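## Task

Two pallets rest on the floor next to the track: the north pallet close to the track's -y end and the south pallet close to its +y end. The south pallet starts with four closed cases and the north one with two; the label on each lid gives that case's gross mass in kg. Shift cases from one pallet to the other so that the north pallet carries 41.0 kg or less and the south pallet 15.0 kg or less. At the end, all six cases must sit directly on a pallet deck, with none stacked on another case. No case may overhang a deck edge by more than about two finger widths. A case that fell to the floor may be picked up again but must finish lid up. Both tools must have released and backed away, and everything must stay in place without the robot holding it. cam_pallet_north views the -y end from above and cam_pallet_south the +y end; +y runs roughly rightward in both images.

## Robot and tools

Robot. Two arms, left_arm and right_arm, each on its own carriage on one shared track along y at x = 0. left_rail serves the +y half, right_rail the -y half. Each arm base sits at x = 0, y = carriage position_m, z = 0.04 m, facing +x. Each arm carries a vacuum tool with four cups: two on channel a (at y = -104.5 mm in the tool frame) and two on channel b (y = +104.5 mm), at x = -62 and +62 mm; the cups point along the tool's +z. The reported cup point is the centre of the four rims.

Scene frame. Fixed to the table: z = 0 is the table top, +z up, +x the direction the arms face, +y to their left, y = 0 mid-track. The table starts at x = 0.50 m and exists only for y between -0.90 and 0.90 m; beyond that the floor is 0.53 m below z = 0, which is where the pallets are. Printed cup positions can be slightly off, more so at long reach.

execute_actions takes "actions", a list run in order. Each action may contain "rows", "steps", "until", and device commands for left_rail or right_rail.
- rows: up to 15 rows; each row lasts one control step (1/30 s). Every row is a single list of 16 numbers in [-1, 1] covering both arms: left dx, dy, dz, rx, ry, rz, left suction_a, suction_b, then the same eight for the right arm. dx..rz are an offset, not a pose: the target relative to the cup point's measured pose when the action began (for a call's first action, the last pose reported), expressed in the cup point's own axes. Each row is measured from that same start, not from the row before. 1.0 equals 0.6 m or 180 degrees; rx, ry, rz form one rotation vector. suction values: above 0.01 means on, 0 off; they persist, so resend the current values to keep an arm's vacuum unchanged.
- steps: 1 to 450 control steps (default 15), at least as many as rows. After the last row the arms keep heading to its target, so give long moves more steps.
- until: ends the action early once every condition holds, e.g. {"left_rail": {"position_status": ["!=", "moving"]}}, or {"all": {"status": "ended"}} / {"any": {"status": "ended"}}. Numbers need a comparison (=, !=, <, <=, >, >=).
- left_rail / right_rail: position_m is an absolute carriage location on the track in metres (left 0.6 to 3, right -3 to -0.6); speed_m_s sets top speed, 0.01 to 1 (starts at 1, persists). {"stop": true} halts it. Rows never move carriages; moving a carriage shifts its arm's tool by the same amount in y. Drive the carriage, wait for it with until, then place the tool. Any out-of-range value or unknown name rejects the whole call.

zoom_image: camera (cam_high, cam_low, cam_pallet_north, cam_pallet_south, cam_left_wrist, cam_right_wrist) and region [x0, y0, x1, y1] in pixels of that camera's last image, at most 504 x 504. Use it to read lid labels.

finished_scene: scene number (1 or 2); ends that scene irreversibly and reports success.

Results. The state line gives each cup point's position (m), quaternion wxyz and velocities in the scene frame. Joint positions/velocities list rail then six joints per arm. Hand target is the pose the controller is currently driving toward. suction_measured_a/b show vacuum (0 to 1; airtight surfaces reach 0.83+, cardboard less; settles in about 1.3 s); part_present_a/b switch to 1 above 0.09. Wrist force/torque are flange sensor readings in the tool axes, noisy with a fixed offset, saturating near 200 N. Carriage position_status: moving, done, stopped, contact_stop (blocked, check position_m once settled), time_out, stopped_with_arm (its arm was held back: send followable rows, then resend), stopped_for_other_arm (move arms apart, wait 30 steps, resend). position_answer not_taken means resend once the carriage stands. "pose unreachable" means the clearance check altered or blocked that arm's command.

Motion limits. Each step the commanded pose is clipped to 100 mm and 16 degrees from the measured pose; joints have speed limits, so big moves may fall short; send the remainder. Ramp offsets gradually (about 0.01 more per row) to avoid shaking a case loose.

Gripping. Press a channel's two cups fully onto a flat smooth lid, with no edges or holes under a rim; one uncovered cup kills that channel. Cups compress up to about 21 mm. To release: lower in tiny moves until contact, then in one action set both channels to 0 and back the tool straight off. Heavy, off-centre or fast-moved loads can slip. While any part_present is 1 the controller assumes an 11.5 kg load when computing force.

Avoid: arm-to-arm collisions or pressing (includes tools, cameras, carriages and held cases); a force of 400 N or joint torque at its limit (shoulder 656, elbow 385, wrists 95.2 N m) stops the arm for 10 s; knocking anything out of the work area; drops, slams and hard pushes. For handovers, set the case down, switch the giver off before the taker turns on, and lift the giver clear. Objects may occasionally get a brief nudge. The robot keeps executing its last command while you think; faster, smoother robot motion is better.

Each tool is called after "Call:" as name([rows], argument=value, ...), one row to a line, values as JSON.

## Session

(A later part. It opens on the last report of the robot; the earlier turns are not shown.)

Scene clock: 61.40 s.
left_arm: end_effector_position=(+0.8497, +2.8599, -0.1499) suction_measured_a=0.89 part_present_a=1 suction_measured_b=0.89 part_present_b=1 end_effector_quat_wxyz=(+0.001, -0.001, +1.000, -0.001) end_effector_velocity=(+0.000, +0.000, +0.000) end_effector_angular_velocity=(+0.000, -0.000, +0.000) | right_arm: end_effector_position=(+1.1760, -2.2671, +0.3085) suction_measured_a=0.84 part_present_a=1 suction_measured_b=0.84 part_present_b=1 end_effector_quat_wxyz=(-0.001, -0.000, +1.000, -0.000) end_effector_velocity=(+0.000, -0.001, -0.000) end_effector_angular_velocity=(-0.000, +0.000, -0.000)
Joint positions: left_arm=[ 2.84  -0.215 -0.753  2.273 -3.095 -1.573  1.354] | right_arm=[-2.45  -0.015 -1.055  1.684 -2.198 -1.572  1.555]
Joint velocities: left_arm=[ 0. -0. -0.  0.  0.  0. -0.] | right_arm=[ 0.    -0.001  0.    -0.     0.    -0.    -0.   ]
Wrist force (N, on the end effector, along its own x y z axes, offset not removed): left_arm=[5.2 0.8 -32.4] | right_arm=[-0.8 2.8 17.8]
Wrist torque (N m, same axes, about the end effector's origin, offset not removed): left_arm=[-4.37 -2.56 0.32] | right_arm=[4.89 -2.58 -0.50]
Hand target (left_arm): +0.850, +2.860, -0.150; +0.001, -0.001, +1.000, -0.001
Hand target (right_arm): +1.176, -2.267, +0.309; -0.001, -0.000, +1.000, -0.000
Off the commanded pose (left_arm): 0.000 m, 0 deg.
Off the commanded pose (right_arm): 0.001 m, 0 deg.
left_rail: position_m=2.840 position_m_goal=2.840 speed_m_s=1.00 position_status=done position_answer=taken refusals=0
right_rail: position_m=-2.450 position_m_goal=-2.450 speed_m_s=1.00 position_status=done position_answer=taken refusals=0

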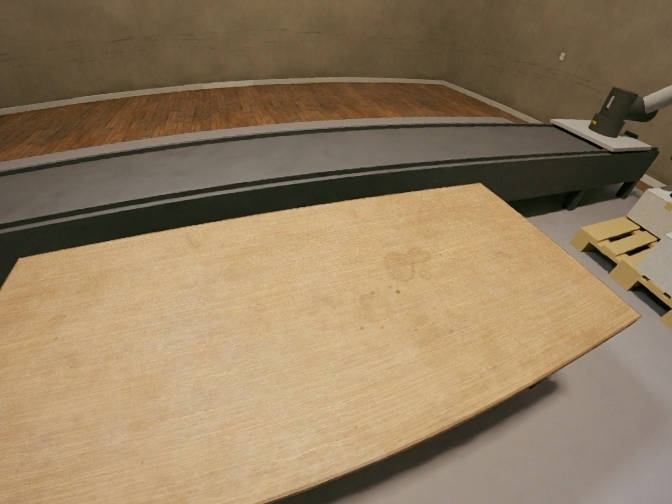

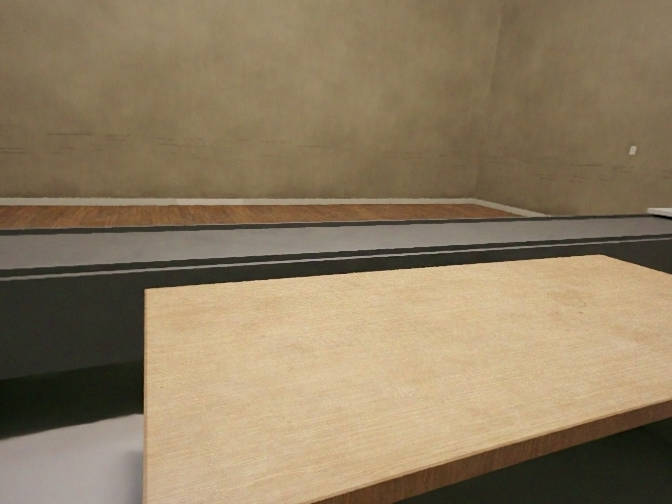

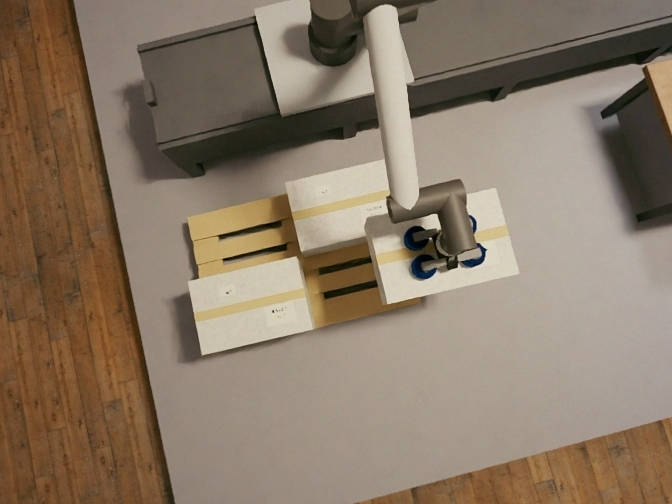

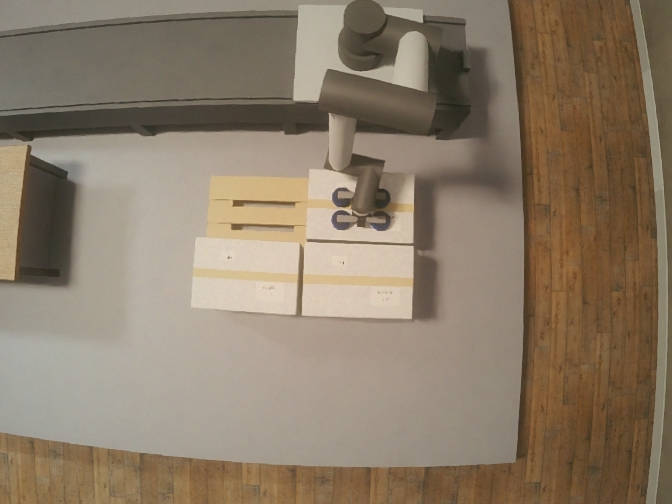

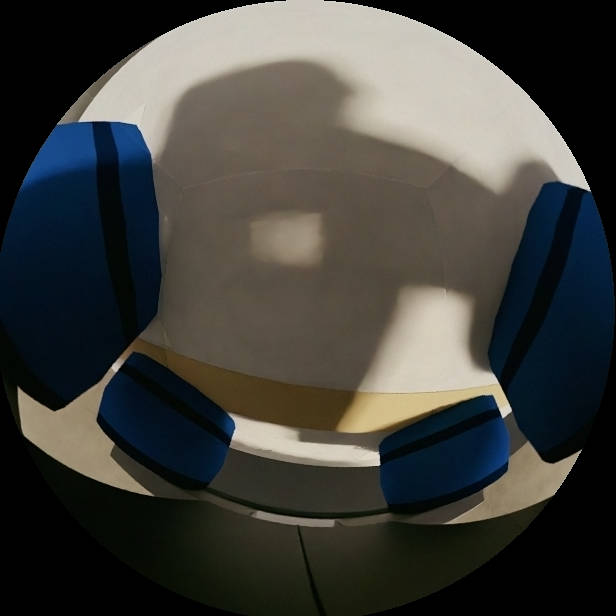

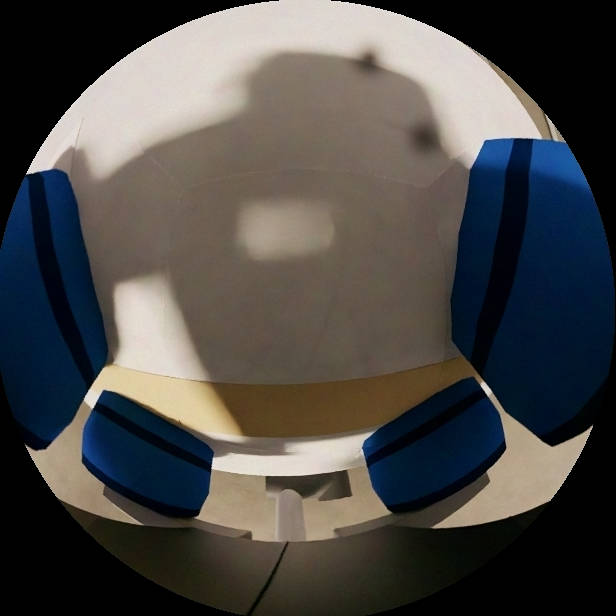

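Call:
execute_actions([
  {"rows":[[0,0,-0.005,0,0,0,1,1,-0.005,-0.02,0,0,0,0,1,1],[0,0,-0.015,0,0,0,1,1,-0.01,-0.05,0,0,0,0,1,1],[0,0,-0.03,0,0,0,1,1,-0.02,-0.09,0,0,0,0,1,1],[0,0,-0.05,0,0,0,1,1,-0.03,-0.13,0,0,0,0,1,1],[0,0,-0.08,0,0,0,1,1,-0.04,-0.17,0,0,0,0,1,1],[0,0,-0.11,0,0,0,1,1,-0.05,-0.21,0,0,0,0,1,1],[0,0,-0.15,0,0,0,1,1,-0.06,-0.25,0,0,0,0,1,1],[0,0,-0.19,0,0,0,1,1,-0.07,-0.29,0,0,0,0,1,1],[0,0,-0.23,0,0,0,1,1,-0.08,-0.33,0,0,0,0,1,1],[0,0,-0.27,0,0,0,1,1,-0.09,-0.37,0,0,0,0,1,1],[0,0,-0.31,0,0,0,1,1,-0.10,-0.41,0,0,0,0,1,1],[0,0,-0.35,0,0,0,1,1,-0.11,-0.45,0,0,0,0,1,1],[0,0,-0.39,0,0,0,1,1,-0.115,-0.49,0,0,0,0,1,1],[0,0,-0.43,0,0,0,1,1,-0.12,-0.53,0,0,0,0,1,1],[0,0,-0.47,0,0,0,1,1,-0.123,-0.555,0,0,0,0,1,1]],"steps":22},
  {"rows":[[0,0,-0.04,0,0,0,1,1,0,0,0.02,0,0,0,1,1],[0,0,-0.08,0,0,0,1,1,0,0,0.05,0,0,0,1,1],[0,0,-0.12,0,0,0,1,1,0,0,0.08,0,0,0,1,1],[0,0,-0.16,0,0,0,1,1,0,0,0.12,0,0,0,1,1],[0,0,-0.20,0,0,0,1,1,0,0,0.16,0,0,0,1,1],[0,0,-0.24,0,0,0,1,1,0,0,0.20,0,0,0,1,1],[0,0,-0.27,0,0,0,1,1,0,0,0.24,0,0,0,1,1],[0,0,-0.29,0,0,0,1,1,0,0,0.27,0,0,0,1,1],[0,0,-0.305,0,0,0,1,1,0,0,0.295,0,0,0,1,1],[0,0,-0.31,0,0,0,1,1,0,0,0.31,0,0,0,1,1]],"steps":25},
  {"left_rail":{"position_m":0.62},"steps":5},
])

Call:
zoom_image(camera="cam_pallet_north", region=[170, 150, 470, 375])

Scene clock: 64.77 s.
left_arm: end_effector_position=(+0.8486, +2.8470, +0.2598) suction_measured_a=0.89 part_present_a=1 suction_measured_b=0.89 part_present_b=1 end_effector_quat_wxyz=(+0.007, -0.001, +1.000, -0.002) end_effector_velocity=(-0.000, -0.241, +0.004) end_effector_angular_velocity=(+0.000, +0.001, +0.000) | right_arm: end_effector_position=(+1.2327, -2.5410, +0.1242) suction_measured_a=0.84 part_present_a=1 suction_measured_b=0.84 part_present_b=1 end_effector_quat_wxyz=(-0.001, +0.001, +1.000, -0.001) end_effector_velocity=(+0.001, -0.000, -0.005) end_effector_angular_velocity=(-0.000, -0.001, -0.000)
Joint positions: left_arm=[ 2.825 -0.213 -1.331  2.225 -2.479 -1.572  1.356] | right_arm=[-2.45  -0.236 -0.872  1.675 -2.372 -1.573  1.336]
Joint velocities: left_arm=[-0.241 -0.    -0.005 -0.003  0.009 -0.    -0.   ] | right_arm=[ 0.     0.     0.005 -0.001 -0.006 -0.     0.   ]
Wrist force (N, on the end effector, along its own x y z axes, offset not removed): left_arm=[3.3 22.0 -33.2] | right_arm=[-1.1 -0.2 18.1]
Wrist torque (N m, same axes, about the end effector's origin, offset not removed): left_arm=[-5.70 -2.59 0.72] | right_arm=[4.37 -2.44 -0.35]
Hand target (left_arm): +0.849, +2.828, +0.260; +0.007, -0.001, +1.000, -0.002
Hand target (right_arm): +1.233, -2.541, +0.123; -0.001, +0.001, +1.000, -0.001
Off the commanded pose (left_arm): 0.000 m, 0 deg.
Off the commanded pose (right_arm): 0.001 m, 0 deg.
left_rail: position_m=2.825 position_m_goal=0.620 speed_m_s=1.00 position_status=moving position_answer=taken refusals=0
right_rail: position_m=-2.450 position_m_goal=-2.450 speed_m_s=1.00 position_status=done position_answer=taken refusals=0

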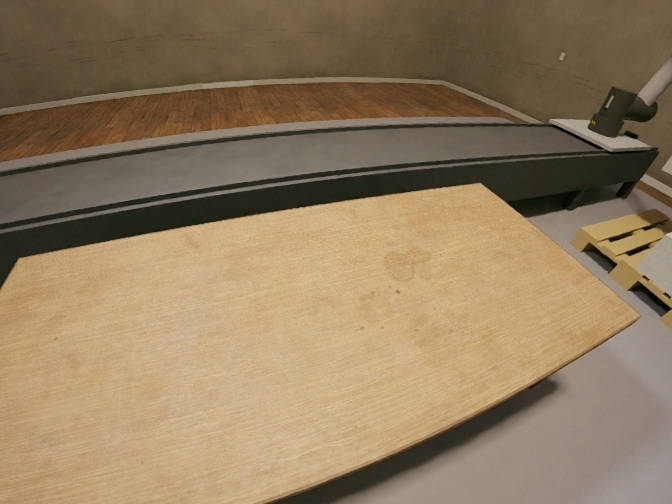

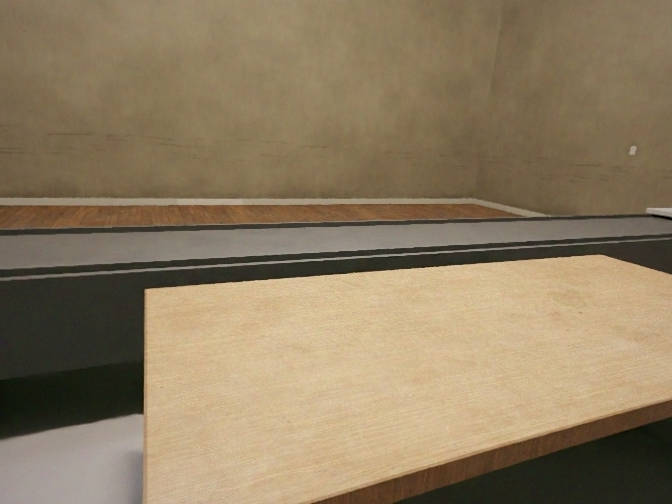

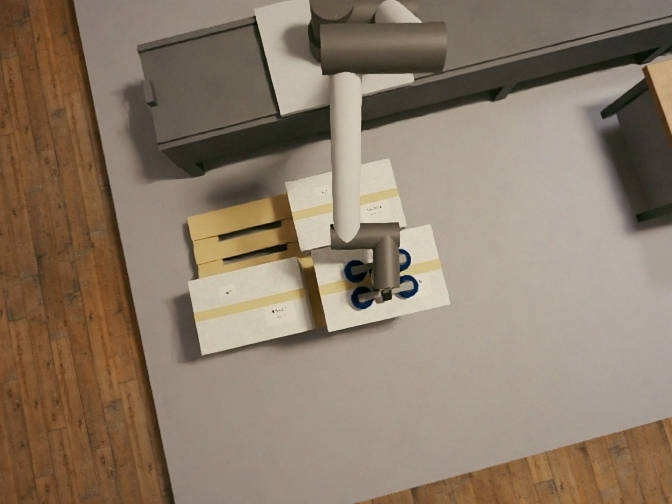

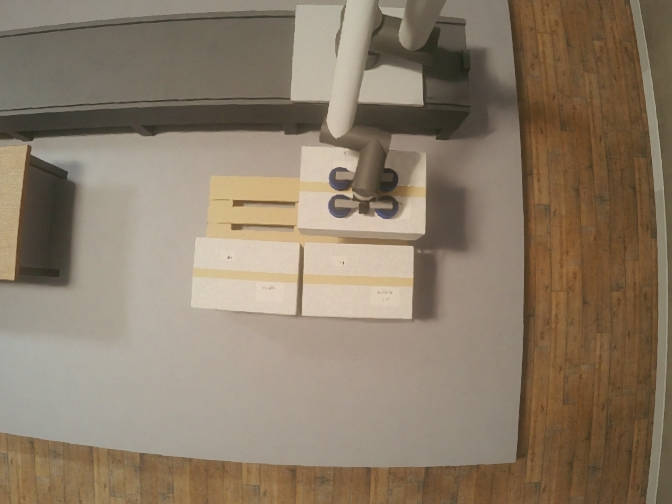

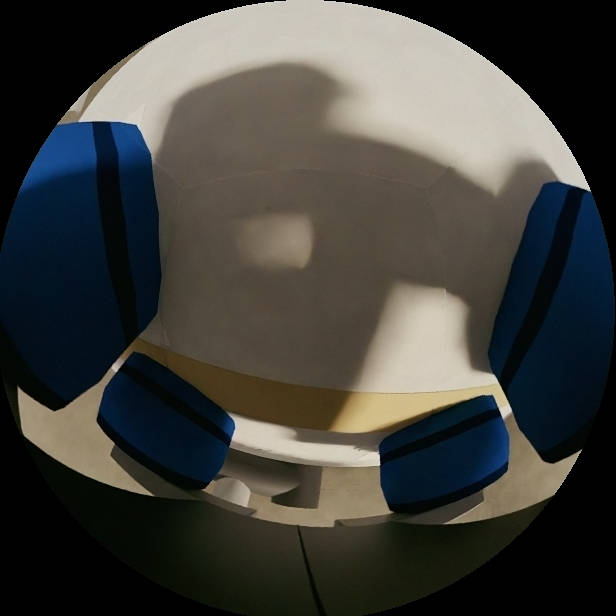

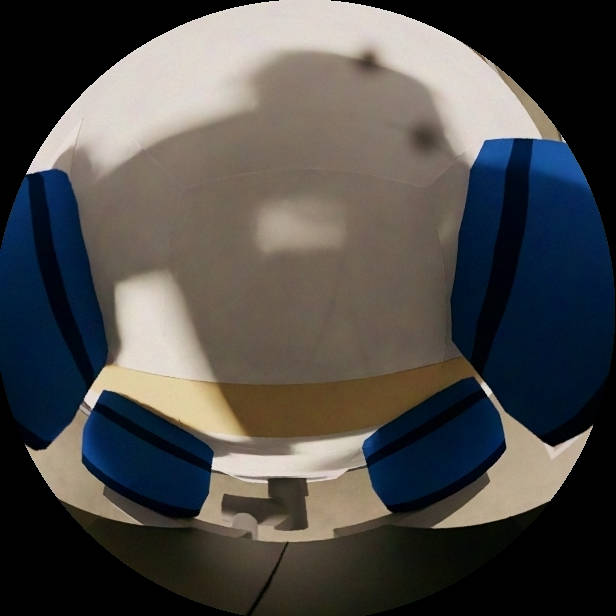

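Region (170, 150, 470, 375) of cam_pallet_north's 672x504 image, scaled by 1.680, with more detail than that image has; it fills the top 378 rows of this view, and the rest is white.

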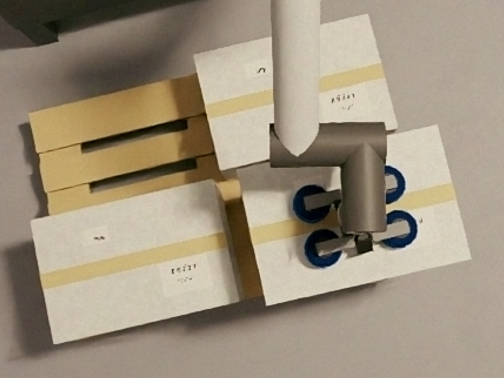

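Call:
execute_actions([
  {"rows":[[0,0,-0.02,0,0,0,1,1,-0.01,-0.03,0,0,0,0,1,1],[0,0,-0.04,0,0,0,1,1,-0.02,-0.06,0,0,0,0,1,1],[0,0,-0.06,0,-0.004,0,1,1,-0.029,-0.09,0,0,0,0,1,1],[0,0,-0.08,0,0.004,0,1,1,-0.029,-0.107,0,0,0,0,1,1]],"steps":15},
  {"rows":[[0,0,0,0,0,0,1,1,0,0,0.04,0,0,0,1,1],[0,0,0,0,0,0,1,1,0,0,0.08,0,0,0,1,1],[0,0,0,0,0,0,1,1,0,0,0.12,0,0,0,1,1],[0,0,0,0,0,0,1,1,0,0,0.16,0,0,0,1,1],[0,0,0,0,0,0,1,1,0,0,0.20,0,0,0,1,1],[0,0,0,0,0,0,1,1,0,0,0.24,0,0,0,1,1],[0,0,0,0,0,0,1,1,0,0,0.27,0,0,0,1,1]],"steps":20},
])

Call:
zoom_image(camera="cam_pallet_north", region=[240, 190, 470, 362])

Scene clock: 66.57 s.
left_arm: end_effector_position=(+0.8481, +1.1884, +0.3053) suction_measured_a=0.89 part_present_a=1 suction_measured_b=0.89 part_present_b=1 end_effector_quat_wxyz=(+0.002, -0.001, +1.000, -0.002) end_effector_velocity=(-0.000, -1.000, -0.000) end_effector_angular_velocity=(+0.000, -0.000, +0.000) | right_arm: end_effector_position=(+1.2478, -2.6022, -0.0327) suction_measured_a=0.84 part_present_a=1 suction_measured_b=0.84 part_present_b=1 end_effector_quat_wxyz=(-0.001, +0.001, +1.000, -0.001) end_effector_velocity=(+0.009, -0.001, -0.036) end_effector_angular_velocity=(-0.001, -0.005, +0.000)
Joint positions: left_arm=[ 1.167 -0.212 -1.38   2.194 -2.389 -1.575  1.357] | right_arm=[-2.45  -0.281 -0.717  1.653 -2.506 -1.573  1.292]
Joint velocities: left_arm=[-1. -0.  0.  0. -0.  0. -0.] | right_arm=[ 0.     0.001  0.04  -0.014 -0.031  0.     0.001]
Wrist force (N, on the end effector, along its own x y z axes, offset not removed): left_arm=[3.5 -0.1 -35.0] | right_arm=[0.7 1.7 21.1]
Wrist torque (N m, same axes, about the end effector's origin, offset not removed): left_arm=[-4.42 -2.29 0.33] | right_arm=[5.01 -3.12 -0.37]
Hand target (left_arm): +0.848, +1.128, +0.305; +0.002, -0.001, +1.000, -0.002
Hand target (right_arm): +1.249, -2.602, -0.038; -0.001, +0.001, +1.000, -0.001
Off the commanded pose (left_arm): 0.000 m, 0 deg.
Off the commanded pose (right_arm): 0.005 m, 0 deg.
left_rail: position_m=1.167 position_m_goal=0.620 speed_m_s=1.00 position_status=moving position_answer=taken refusals=0
right_rail: position_m=-2.450 position_m_goal=-2.450 speed_m_s=1.00 position_status=done position_answer=taken refusals=0

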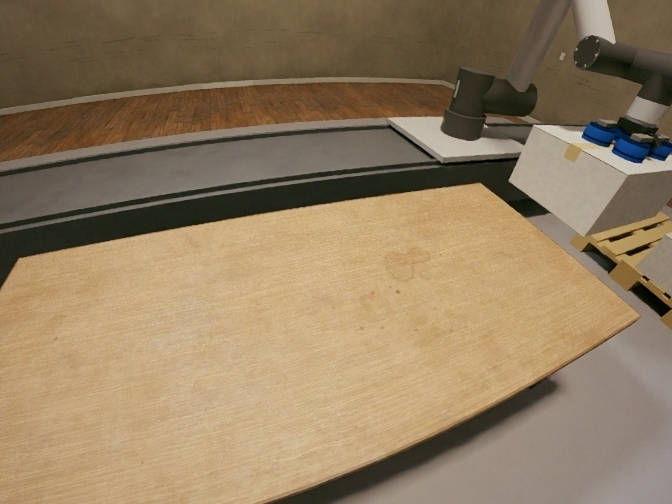

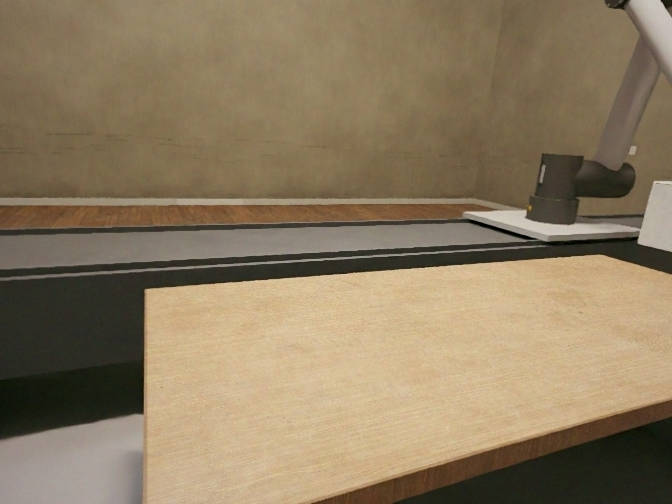

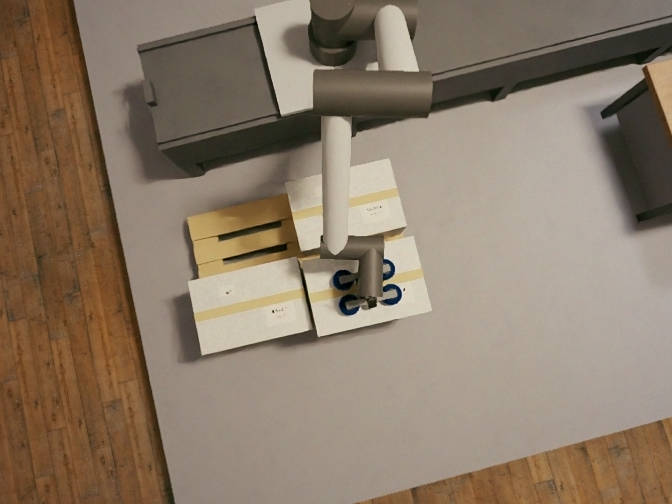

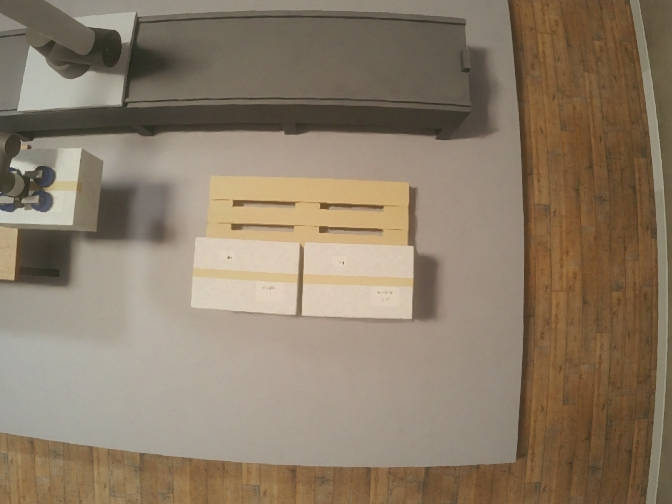

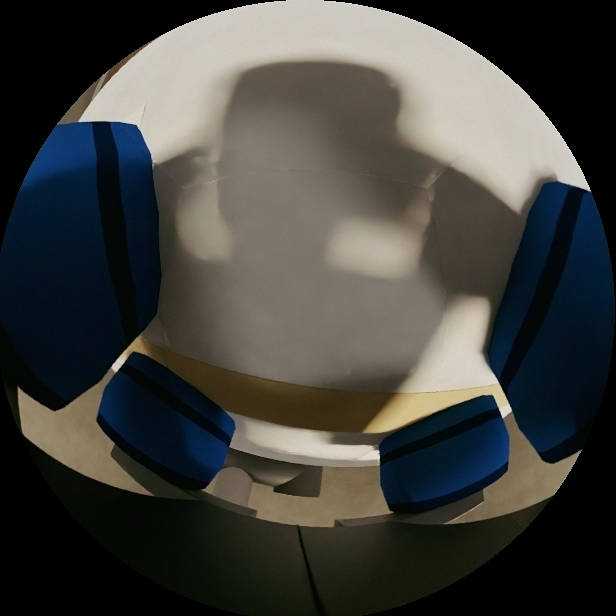

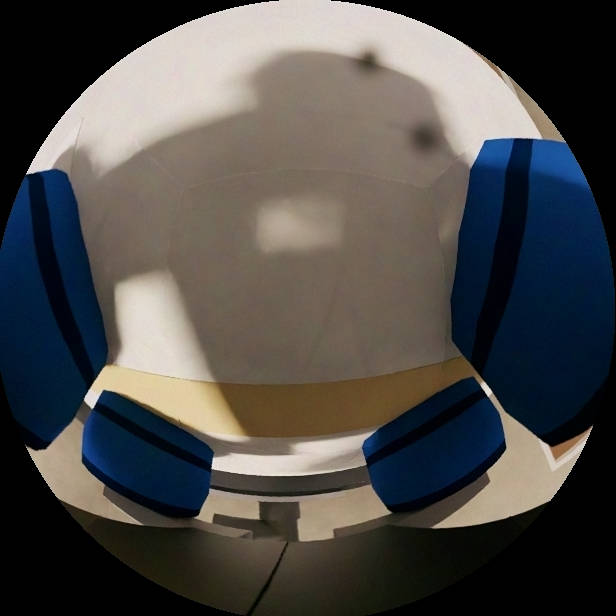

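Region (240, 190, 470, 362) of cam_pallet_north's 672x504 image, scaled by 2.191, with more detail than that image has; it fills the top 377 rows of this view, and the rest is white.

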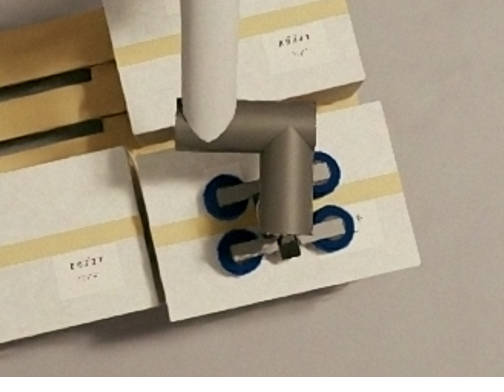

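Call:
execute_actions([
  {"rows":[[0,0,0,0,0,0,1,1,0.015,0,0.03,0,0,0,1,1],[0,0,0,0,0,0,1,1,0.03,0,0.06,0,0,0,1,1],[0,0,0,0,0,0,1,1,0.033,0,0.09,0,0,0,1,1],[0,0,0,0,0,0,1,1,0.033,0,0.12,0,0,0,1,1],[0,0,0,0,0,0,1,1,0.033,0,0.15,0,0,0,1,1],[0,0,0,0,0,0,1,1,0.033,0,0.175,0,0,0,1,1],[0,0,0,0,0,0,1,1,0.033,0,0.195,0,0,0,1,1]],"steps":24,"until":{"left_rail":{"position_status":["!=","moving"]}}},
  {"rows":[[0,-0.03,0,0,0,0,1,1,0,0,0,0,0,0,1,1],[0,-0.07,0,0,0,0,1,1,0,0,0,0,0,0,1,1],[0,-0.11,0,0,0,0,1,1,0,0,0,0,0,0,1,1],[0,-0.16,0,0,0,0,1,1,0,0,0,0,0,0,1,1],[0,-0.21,0,0,0,0,1,1,0,0,0,0,0,0,1,1],[0,-0.26,0,0,0,0,1,1,0,0,0,0,0,0,1,1],[0,-0.31,0,0,0,0,1,1,0,0,0,0,0,0,1,1],[0,-0.36,0,0,0,0,1,1,0,0,0,0,0,0,1,1],[0,-0.41,0,0,0,0,1,1,0,0,0,0,0,0,1,1],[0,-0.46,0,0,0,0,1,1,0,0,0,0,0,0,1,1],[0,-0.51,0,0,0,0,1,1,0,0,0,0,0,0,1,1],[0,-0.56,0,0,0,0,1,1,0,0,0,0,0,0,1,1],[0,-0.61,0,0,0,0,1,1,0,0,0,0,0,0,1,1],[0,-0.66,0,0,0,0,1,1,0,0,0,0,0,0,1,1],[0,-0.7,0.08,0,0,0,1,1,0,0,0,0,0,0,1,1]],"steps":36},
])

Scene clock: 68.77 s.
left_arm: end_effector_position=(+0.8469, +0.2289, +0.2604) suction_measured_a=0.89 part_present_a=1 suction_measured_b=0.89 part_present_b=1 end_effector_quat_wxyz=(+0.001, -0.000, +1.000, -0.003) end_effector_velocity=(+0.011, -0.060, -0.015) end_effector_angular_velocity=(+0.004, -0.001, +0.006) | right_arm: end_effector_position=(+1.2489, -2.6022, -0.0375) suction_measured_a=0.84 part_present_a=1 suction_measured_b=0.84 part_present_b=1 end_effector_quat_wxyz=(-0.001, +0.001, +1.000, -0.001) end_effector_velocity=(+0.000, +0.000, +0.000) end_effector_angular_velocity=(+0.000, -0.000, +0.000)
Joint positions: left_arm=[ 0.62  -0.649 -1.253  2.103 -2.426 -1.574  0.921] | right_arm=[-2.45  -0.281 -0.711  1.651 -2.51  -1.573  1.292]
Joint velocities: left_arm=[ 0.    -0.046  0.047 -0.043 -0.003  0.004 -0.052] | right_arm=[ 0.  0. -0. -0.  0.  0. -0.]
Wrist force (N, on the end effector, along its own x y z axes, offset not removed): left_arm=[2.0 -8.1 -30.9] | right_arm=[1.5 1.6 16.5]
Wrist torque (N m, same axes, about the end effector's origin, offset not removed): left_arm=[-4.50 -2.29 0.19] | right_arm=[4.68 -2.84 -0.37]
Hand target (left_arm): +0.848, +0.221, +0.259; +0.001, -0.001, +1.000, -0.003
Hand target (right_arm): +1.249, -2.602, -0.038; -0.001, +0.001, +1.000, -0.001
Off the commanded pose (left_arm): 0.008 m, 0 deg.
Off the commanded pose (right_arm): 0.000 m, 0 deg.
left_rail: position_m=0.620 position_m_goal=0.620 speed_m_s=1.00 position_status=done position_answer=taken refusals=0
right_rail: position_m=-2.450 position_m_goal=-2.450 speed_m_s=1.00 position_status=done position_answer=taken refusals=0

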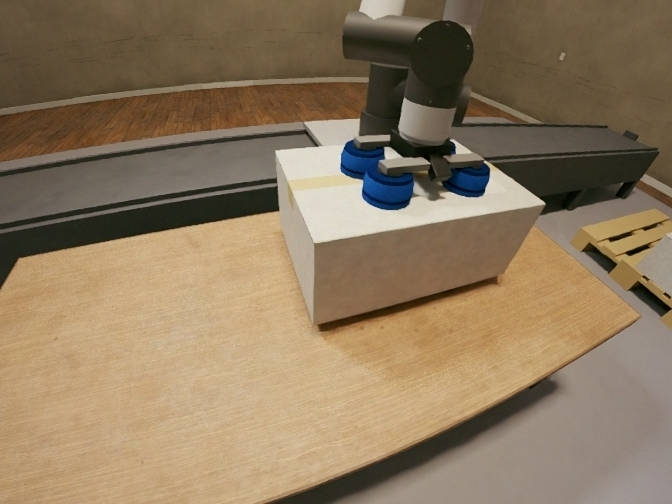

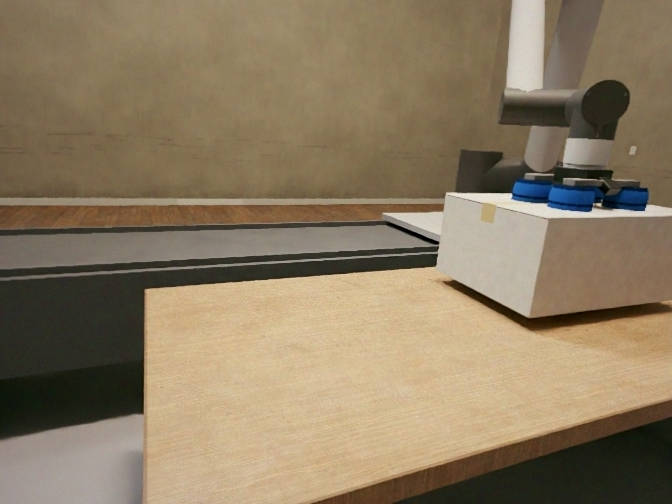

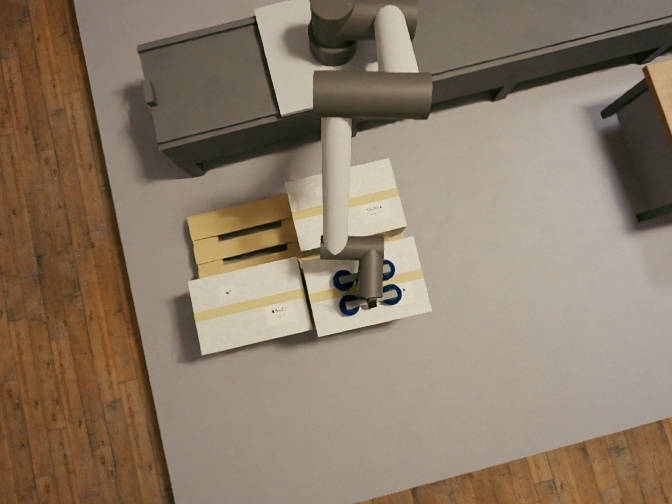

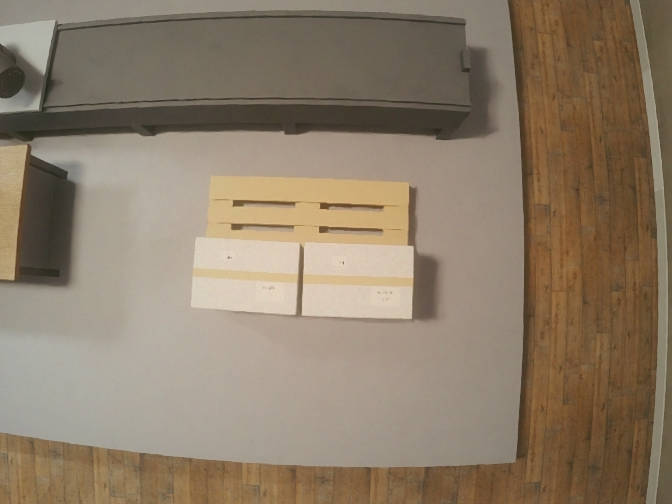

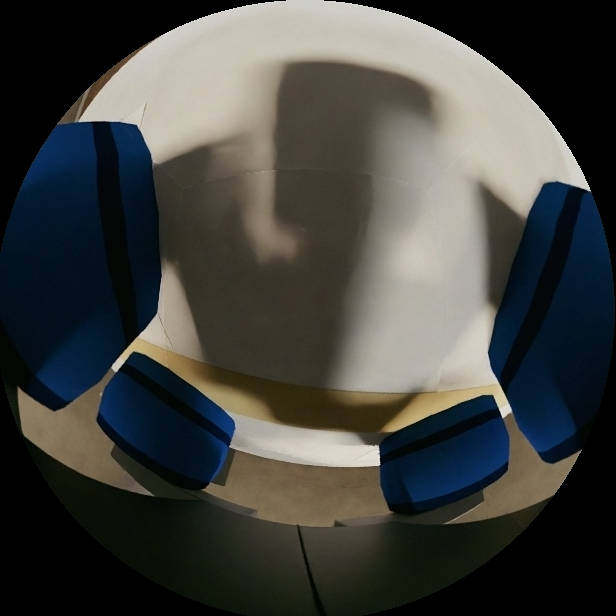

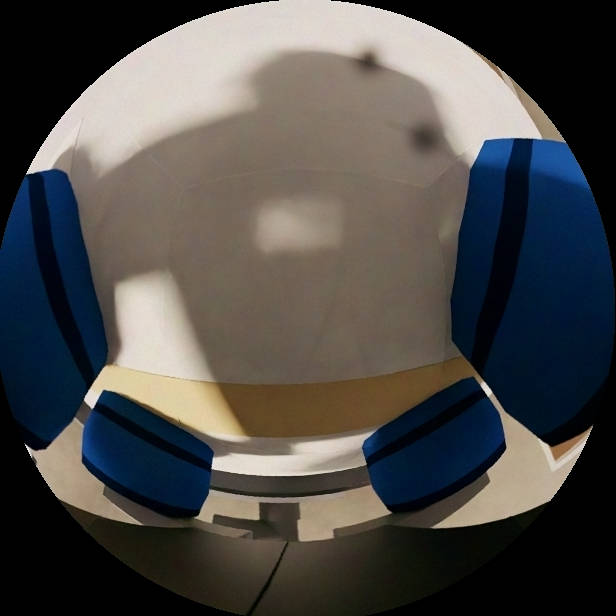

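Call:
execute_actions([
  {"rows":[[0,0,0.01,0,0,0,1,1,0.015,0,0.03,0,0,0,1,1],[0,0,0.02,0,0,0,1,1,0.03,0,0.06,0,0,0,1,1],[0,0,0.03,0,0,0,1,1,0.033,0,0.09,0,0,0,1,1],[0,0,0.034,0,0,0,1,1,0.033,0,0.12,0,0,0,1,1],[0,0,0.034,0,0,0,1,1,0.033,0,0.15,0,0,0,1,1],[0,0,0.034,0,0,0,1,1,0.033,0,0.175,0,0,0,1,1],[0,0,0.034,0,0,0,1,1,0.033,0,0.188,0,0,0,1,1]],"steps":25},
])

Call:
zoom_image(camera="cam_pallet_north", region=[280, 210, 460, 345])

Call:
zoom_image(camera="cam_low", region=[420, 220, 672, 360])

Scene clock: 70.03 s.
left_arm: end_effector_position=(+0.8469, +0.2288, +0.2401) suction_measured_a=0.89 part_present_a=1 suction_measured_b=0.89 part_present_b=1 end_effector_quat_wxyz=(+0.001, -0.000, +1.000, -0.003) end_effector_velocity=(-0.000, +0.000, -0.001) end_effector_angular_velocity=(+0.000, +0.000, +0.000) | right_arm: end_effector_position=(+1.2291, -2.6023, -0.1494) suction_measured_a=0.84 part_present_a=1 suction_measured_b=0.84 part_present_b=1 end_effector_quat_wxyz=(-0.001, +0.001, +1.000, -0.001) end_effector_velocity=(+0.000, -0.000, -0.006) end_effector_angular_velocity=(-0.000, -0.000, -0.000)
Joint positions: left_arm=[ 0.62  -0.649 -1.232  2.113 -2.456 -1.574  0.921] | right_arm=[-2.45  -0.286 -0.614  1.671 -2.626 -1.573  1.287]
Joint velocities: left_arm=[ 0.     0.     0.001  0.    -0.001 -0.     0.   ] | right_arm=[ 0.    -0.     0.006 -0.002 -0.005 -0.    -0.   ]
Wrist force (N, on the end effector, along its own x y z axes, offset not removed): left_arm=[4.0 0.2 -34.9] | right_arm=[0.0 2.1 18.7]
Wrist torque (N m, same axes, about the end effector's origin, offset not removed): left_arm=[-4.29 -2.43 0.32] | right_arm=[4.68 -2.87 -0.50]
Hand target (left_arm): +0.847, +0.229, +0.240; +0.001, -0.000, +1.000, -0.003
Hand target (right_arm): +1.229, -2.602, -0.150; -0.001, +0.001, +1.000, -0.001
Off the commanded pose (left_arm): 0.000 m, 0 deg.
Off the commanded pose (right_arm): 0.001 m, 0 deg.
left_rail: position_m=0.620 position_m_goal=0.620 speed_m_s=1.00 position_status=done position_answer=taken refusals=0
right_rail: position_m=-2.450 position_m_goal=-2.450 speed_m_s=1.00 position_status=done position_answer=taken refusals=0

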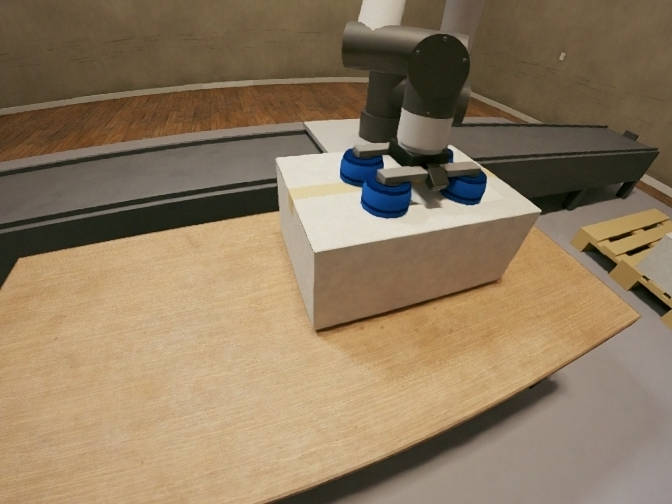

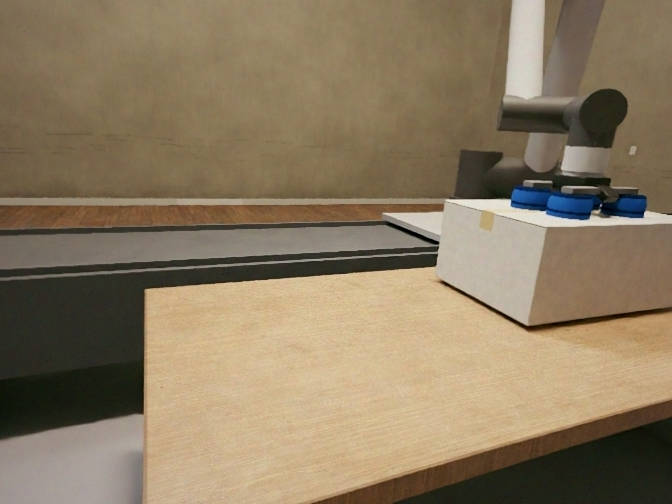

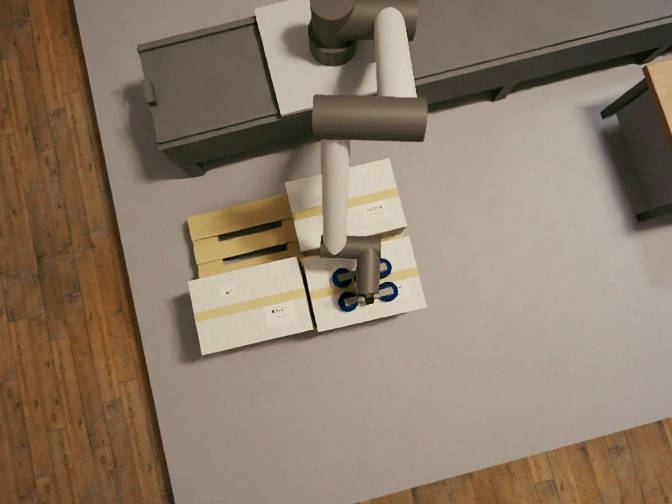

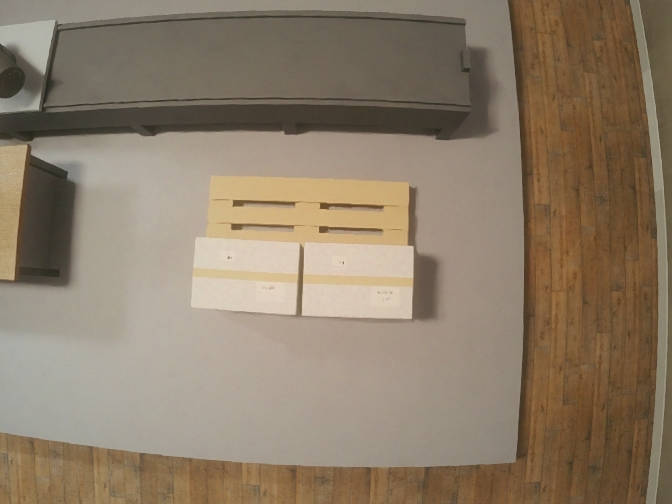

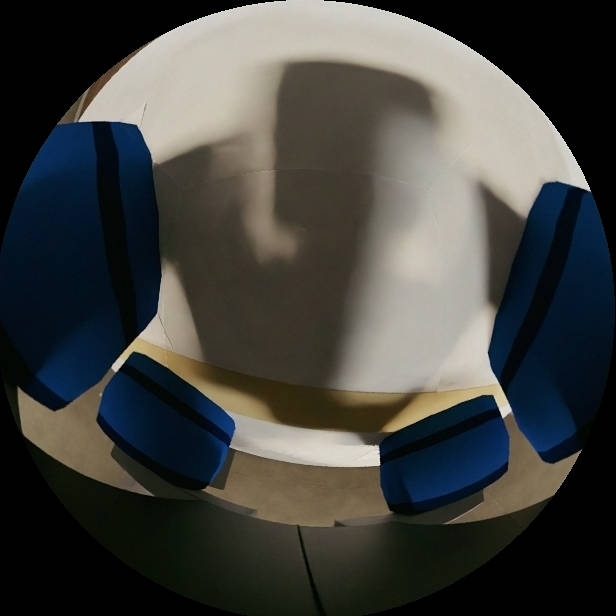

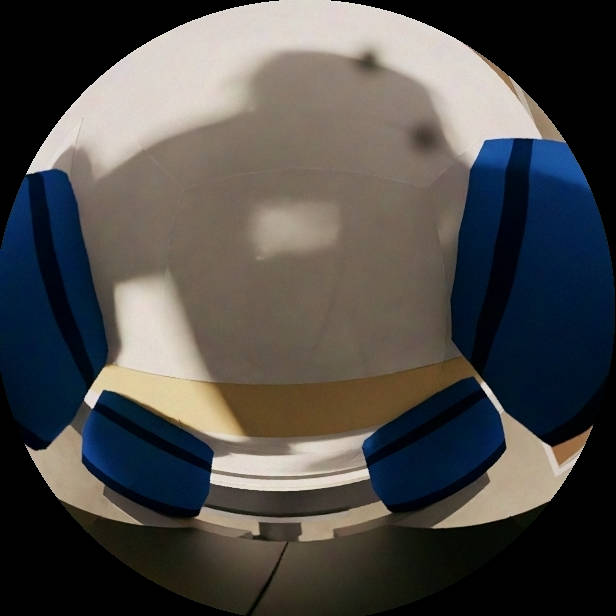

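Region (280, 210, 460, 345) of cam_pallet_north's 672x504 image, scaled by 2.800, with more detail than that image has; it fills the top 378 rows of this view, and the rest is white.

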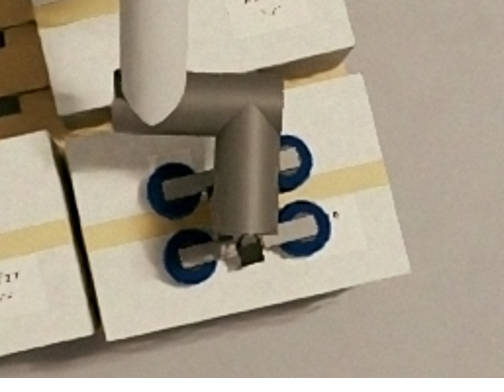

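Region (420, 220, 672, 360) of cam_low's 672x504 image, scaled by 2.000, with more detail than that image has.

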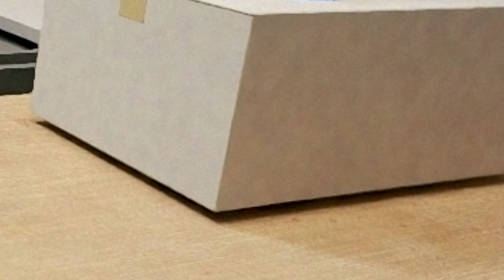

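Call:
execute_actions([
  {"rows":[[0,0,0.008,0,0,0,1,1,0,-0.004,0.007,0,0,0,1,1],[0,0,0.016,0,0,0,1,1,0,-0.008,0.014,0,0,0,1,1]],"steps":10},
])

Call:
zoom_image(camera="cam_low", region=[480, 270, 620, 350])

Scene clock: 70.73 s.
left_arm: end_effector_position=(+0.8469, +0.2288, +0.2318) suction_measured_a=0.89 part_present_a=1 suction_measured_b=0.89 part_present_b=1 end_effector_quat_wxyz=(+0.001, -0.000, +1.000, -0.003) end_effector_velocity=(+0.000, -0.000, -0.011) end_effector_angular_velocity=(-0.000, -0.000, +0.000) | right_arm: end_effector_position=(+1.2291, -2.6065, -0.1567) suction_measured_a=0.84 part_present_a=1 suction_measured_b=0.84 part_present_b=1 end_effector_quat_wxyz=(-0.001, +0.001, +1.000, -0.001) end_effector_velocity=(+0.000, -0.005, -0.008) end_effector_angular_velocity=(-0.000, -0.000, -0.000)
Joint positions: left_arm=[ 0.62  -0.649 -1.224  2.116 -2.469 -1.574  0.921] | right_arm=[-2.45  -0.289 -0.607  1.668 -2.631 -1.573  1.284]
Joint velocities: left_arm=[ 0.    -0.     0.011  0.005 -0.016  0.    -0.   ] | right_arm=[ 0.    -0.004  0.009 -0.003 -0.006 -0.    -0.004]
Wrist force (N, on the end effector, along its own x y z axes, offset not removed): left_arm=[4.9 -0.2 -31.4] | right_arm=[3.6 2.9 20.3]
Wrist torque (N m, same axes, about the end effector's origin, offset not removed): left_arm=[-4.56 -2.53 0.36] | right_arm=[4.79 -3.11 -0.40]
Hand target (left_arm): +0.847, +0.229, +0.231; +0.001, -0.000, +1.000, -0.003
Hand target (right_arm): +1.229, -2.607, -0.158; -0.001, +0.001, +1.000, -0.001
Off the commanded pose (left_arm): 0.001 m, 0 deg.
Off the commanded pose (right_arm): 0.001 m, 0 deg.
left_rail: position_m=0.620 position_m_goal=0.620 speed_m_s=1.00 position_status=done position_answer=taken refusals=0
right_rail: position_m=-2.450 position_m_goal=-2.450 speed_m_s=1.00 position_status=done position_answer=taken refusals=0

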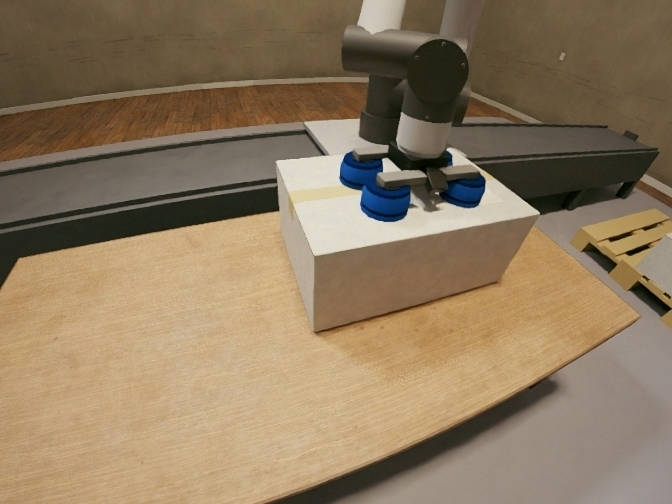

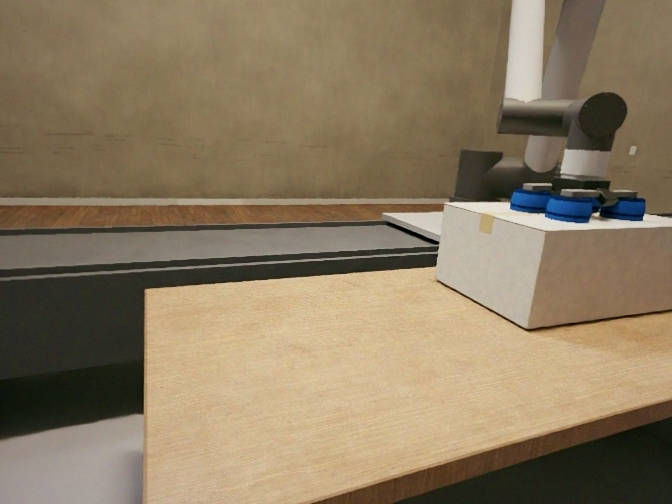

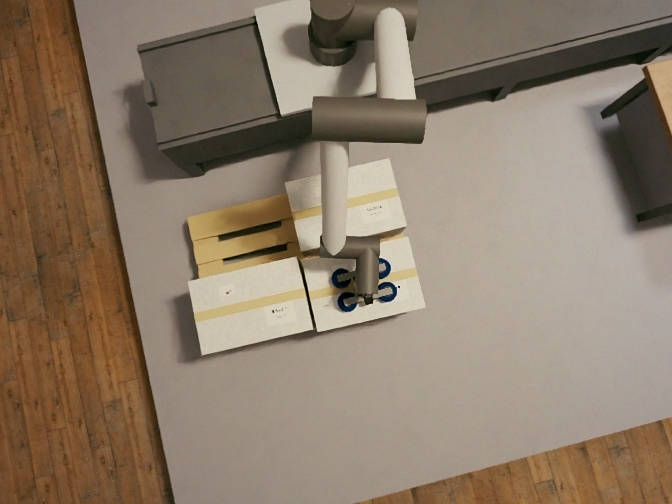

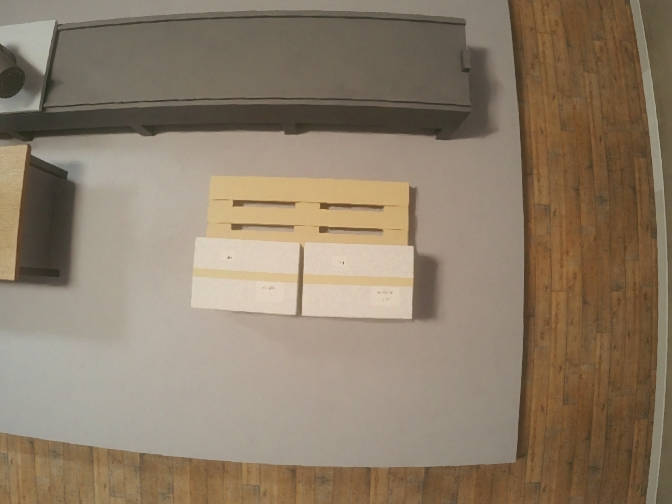

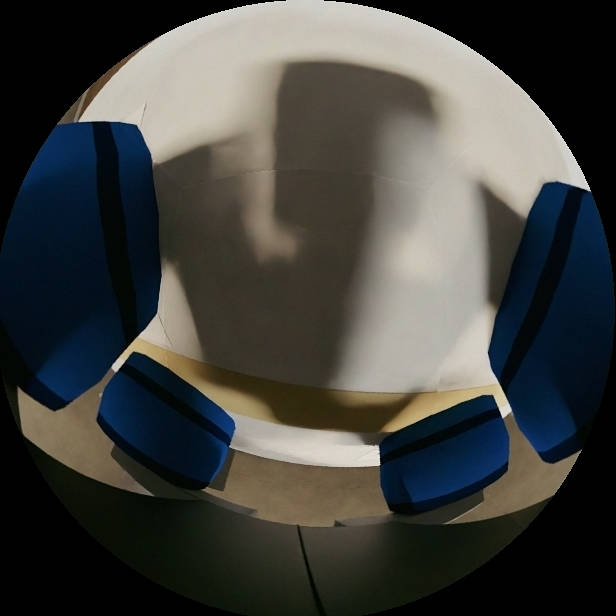

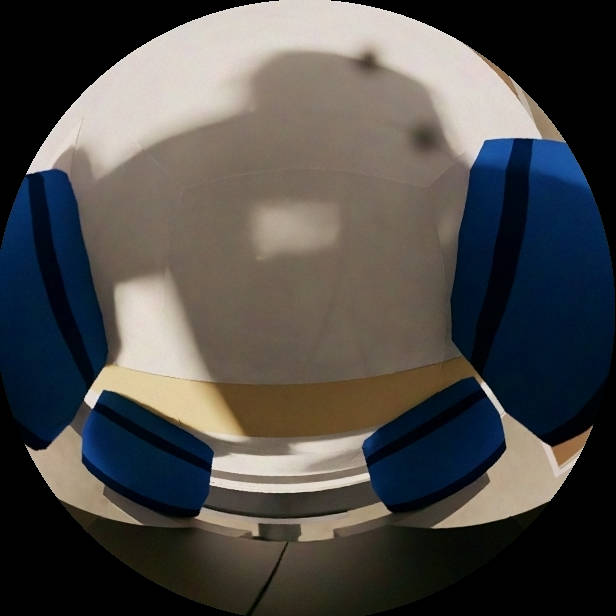

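Region (480, 270, 620, 350) of cam_low's 672x504 image, scaled by 3.600, with more detail than that image has; it fills the top 288 rows of this view, and the rest is white.

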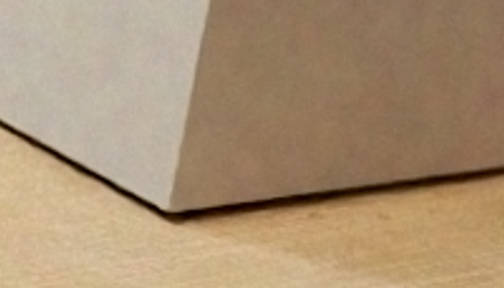

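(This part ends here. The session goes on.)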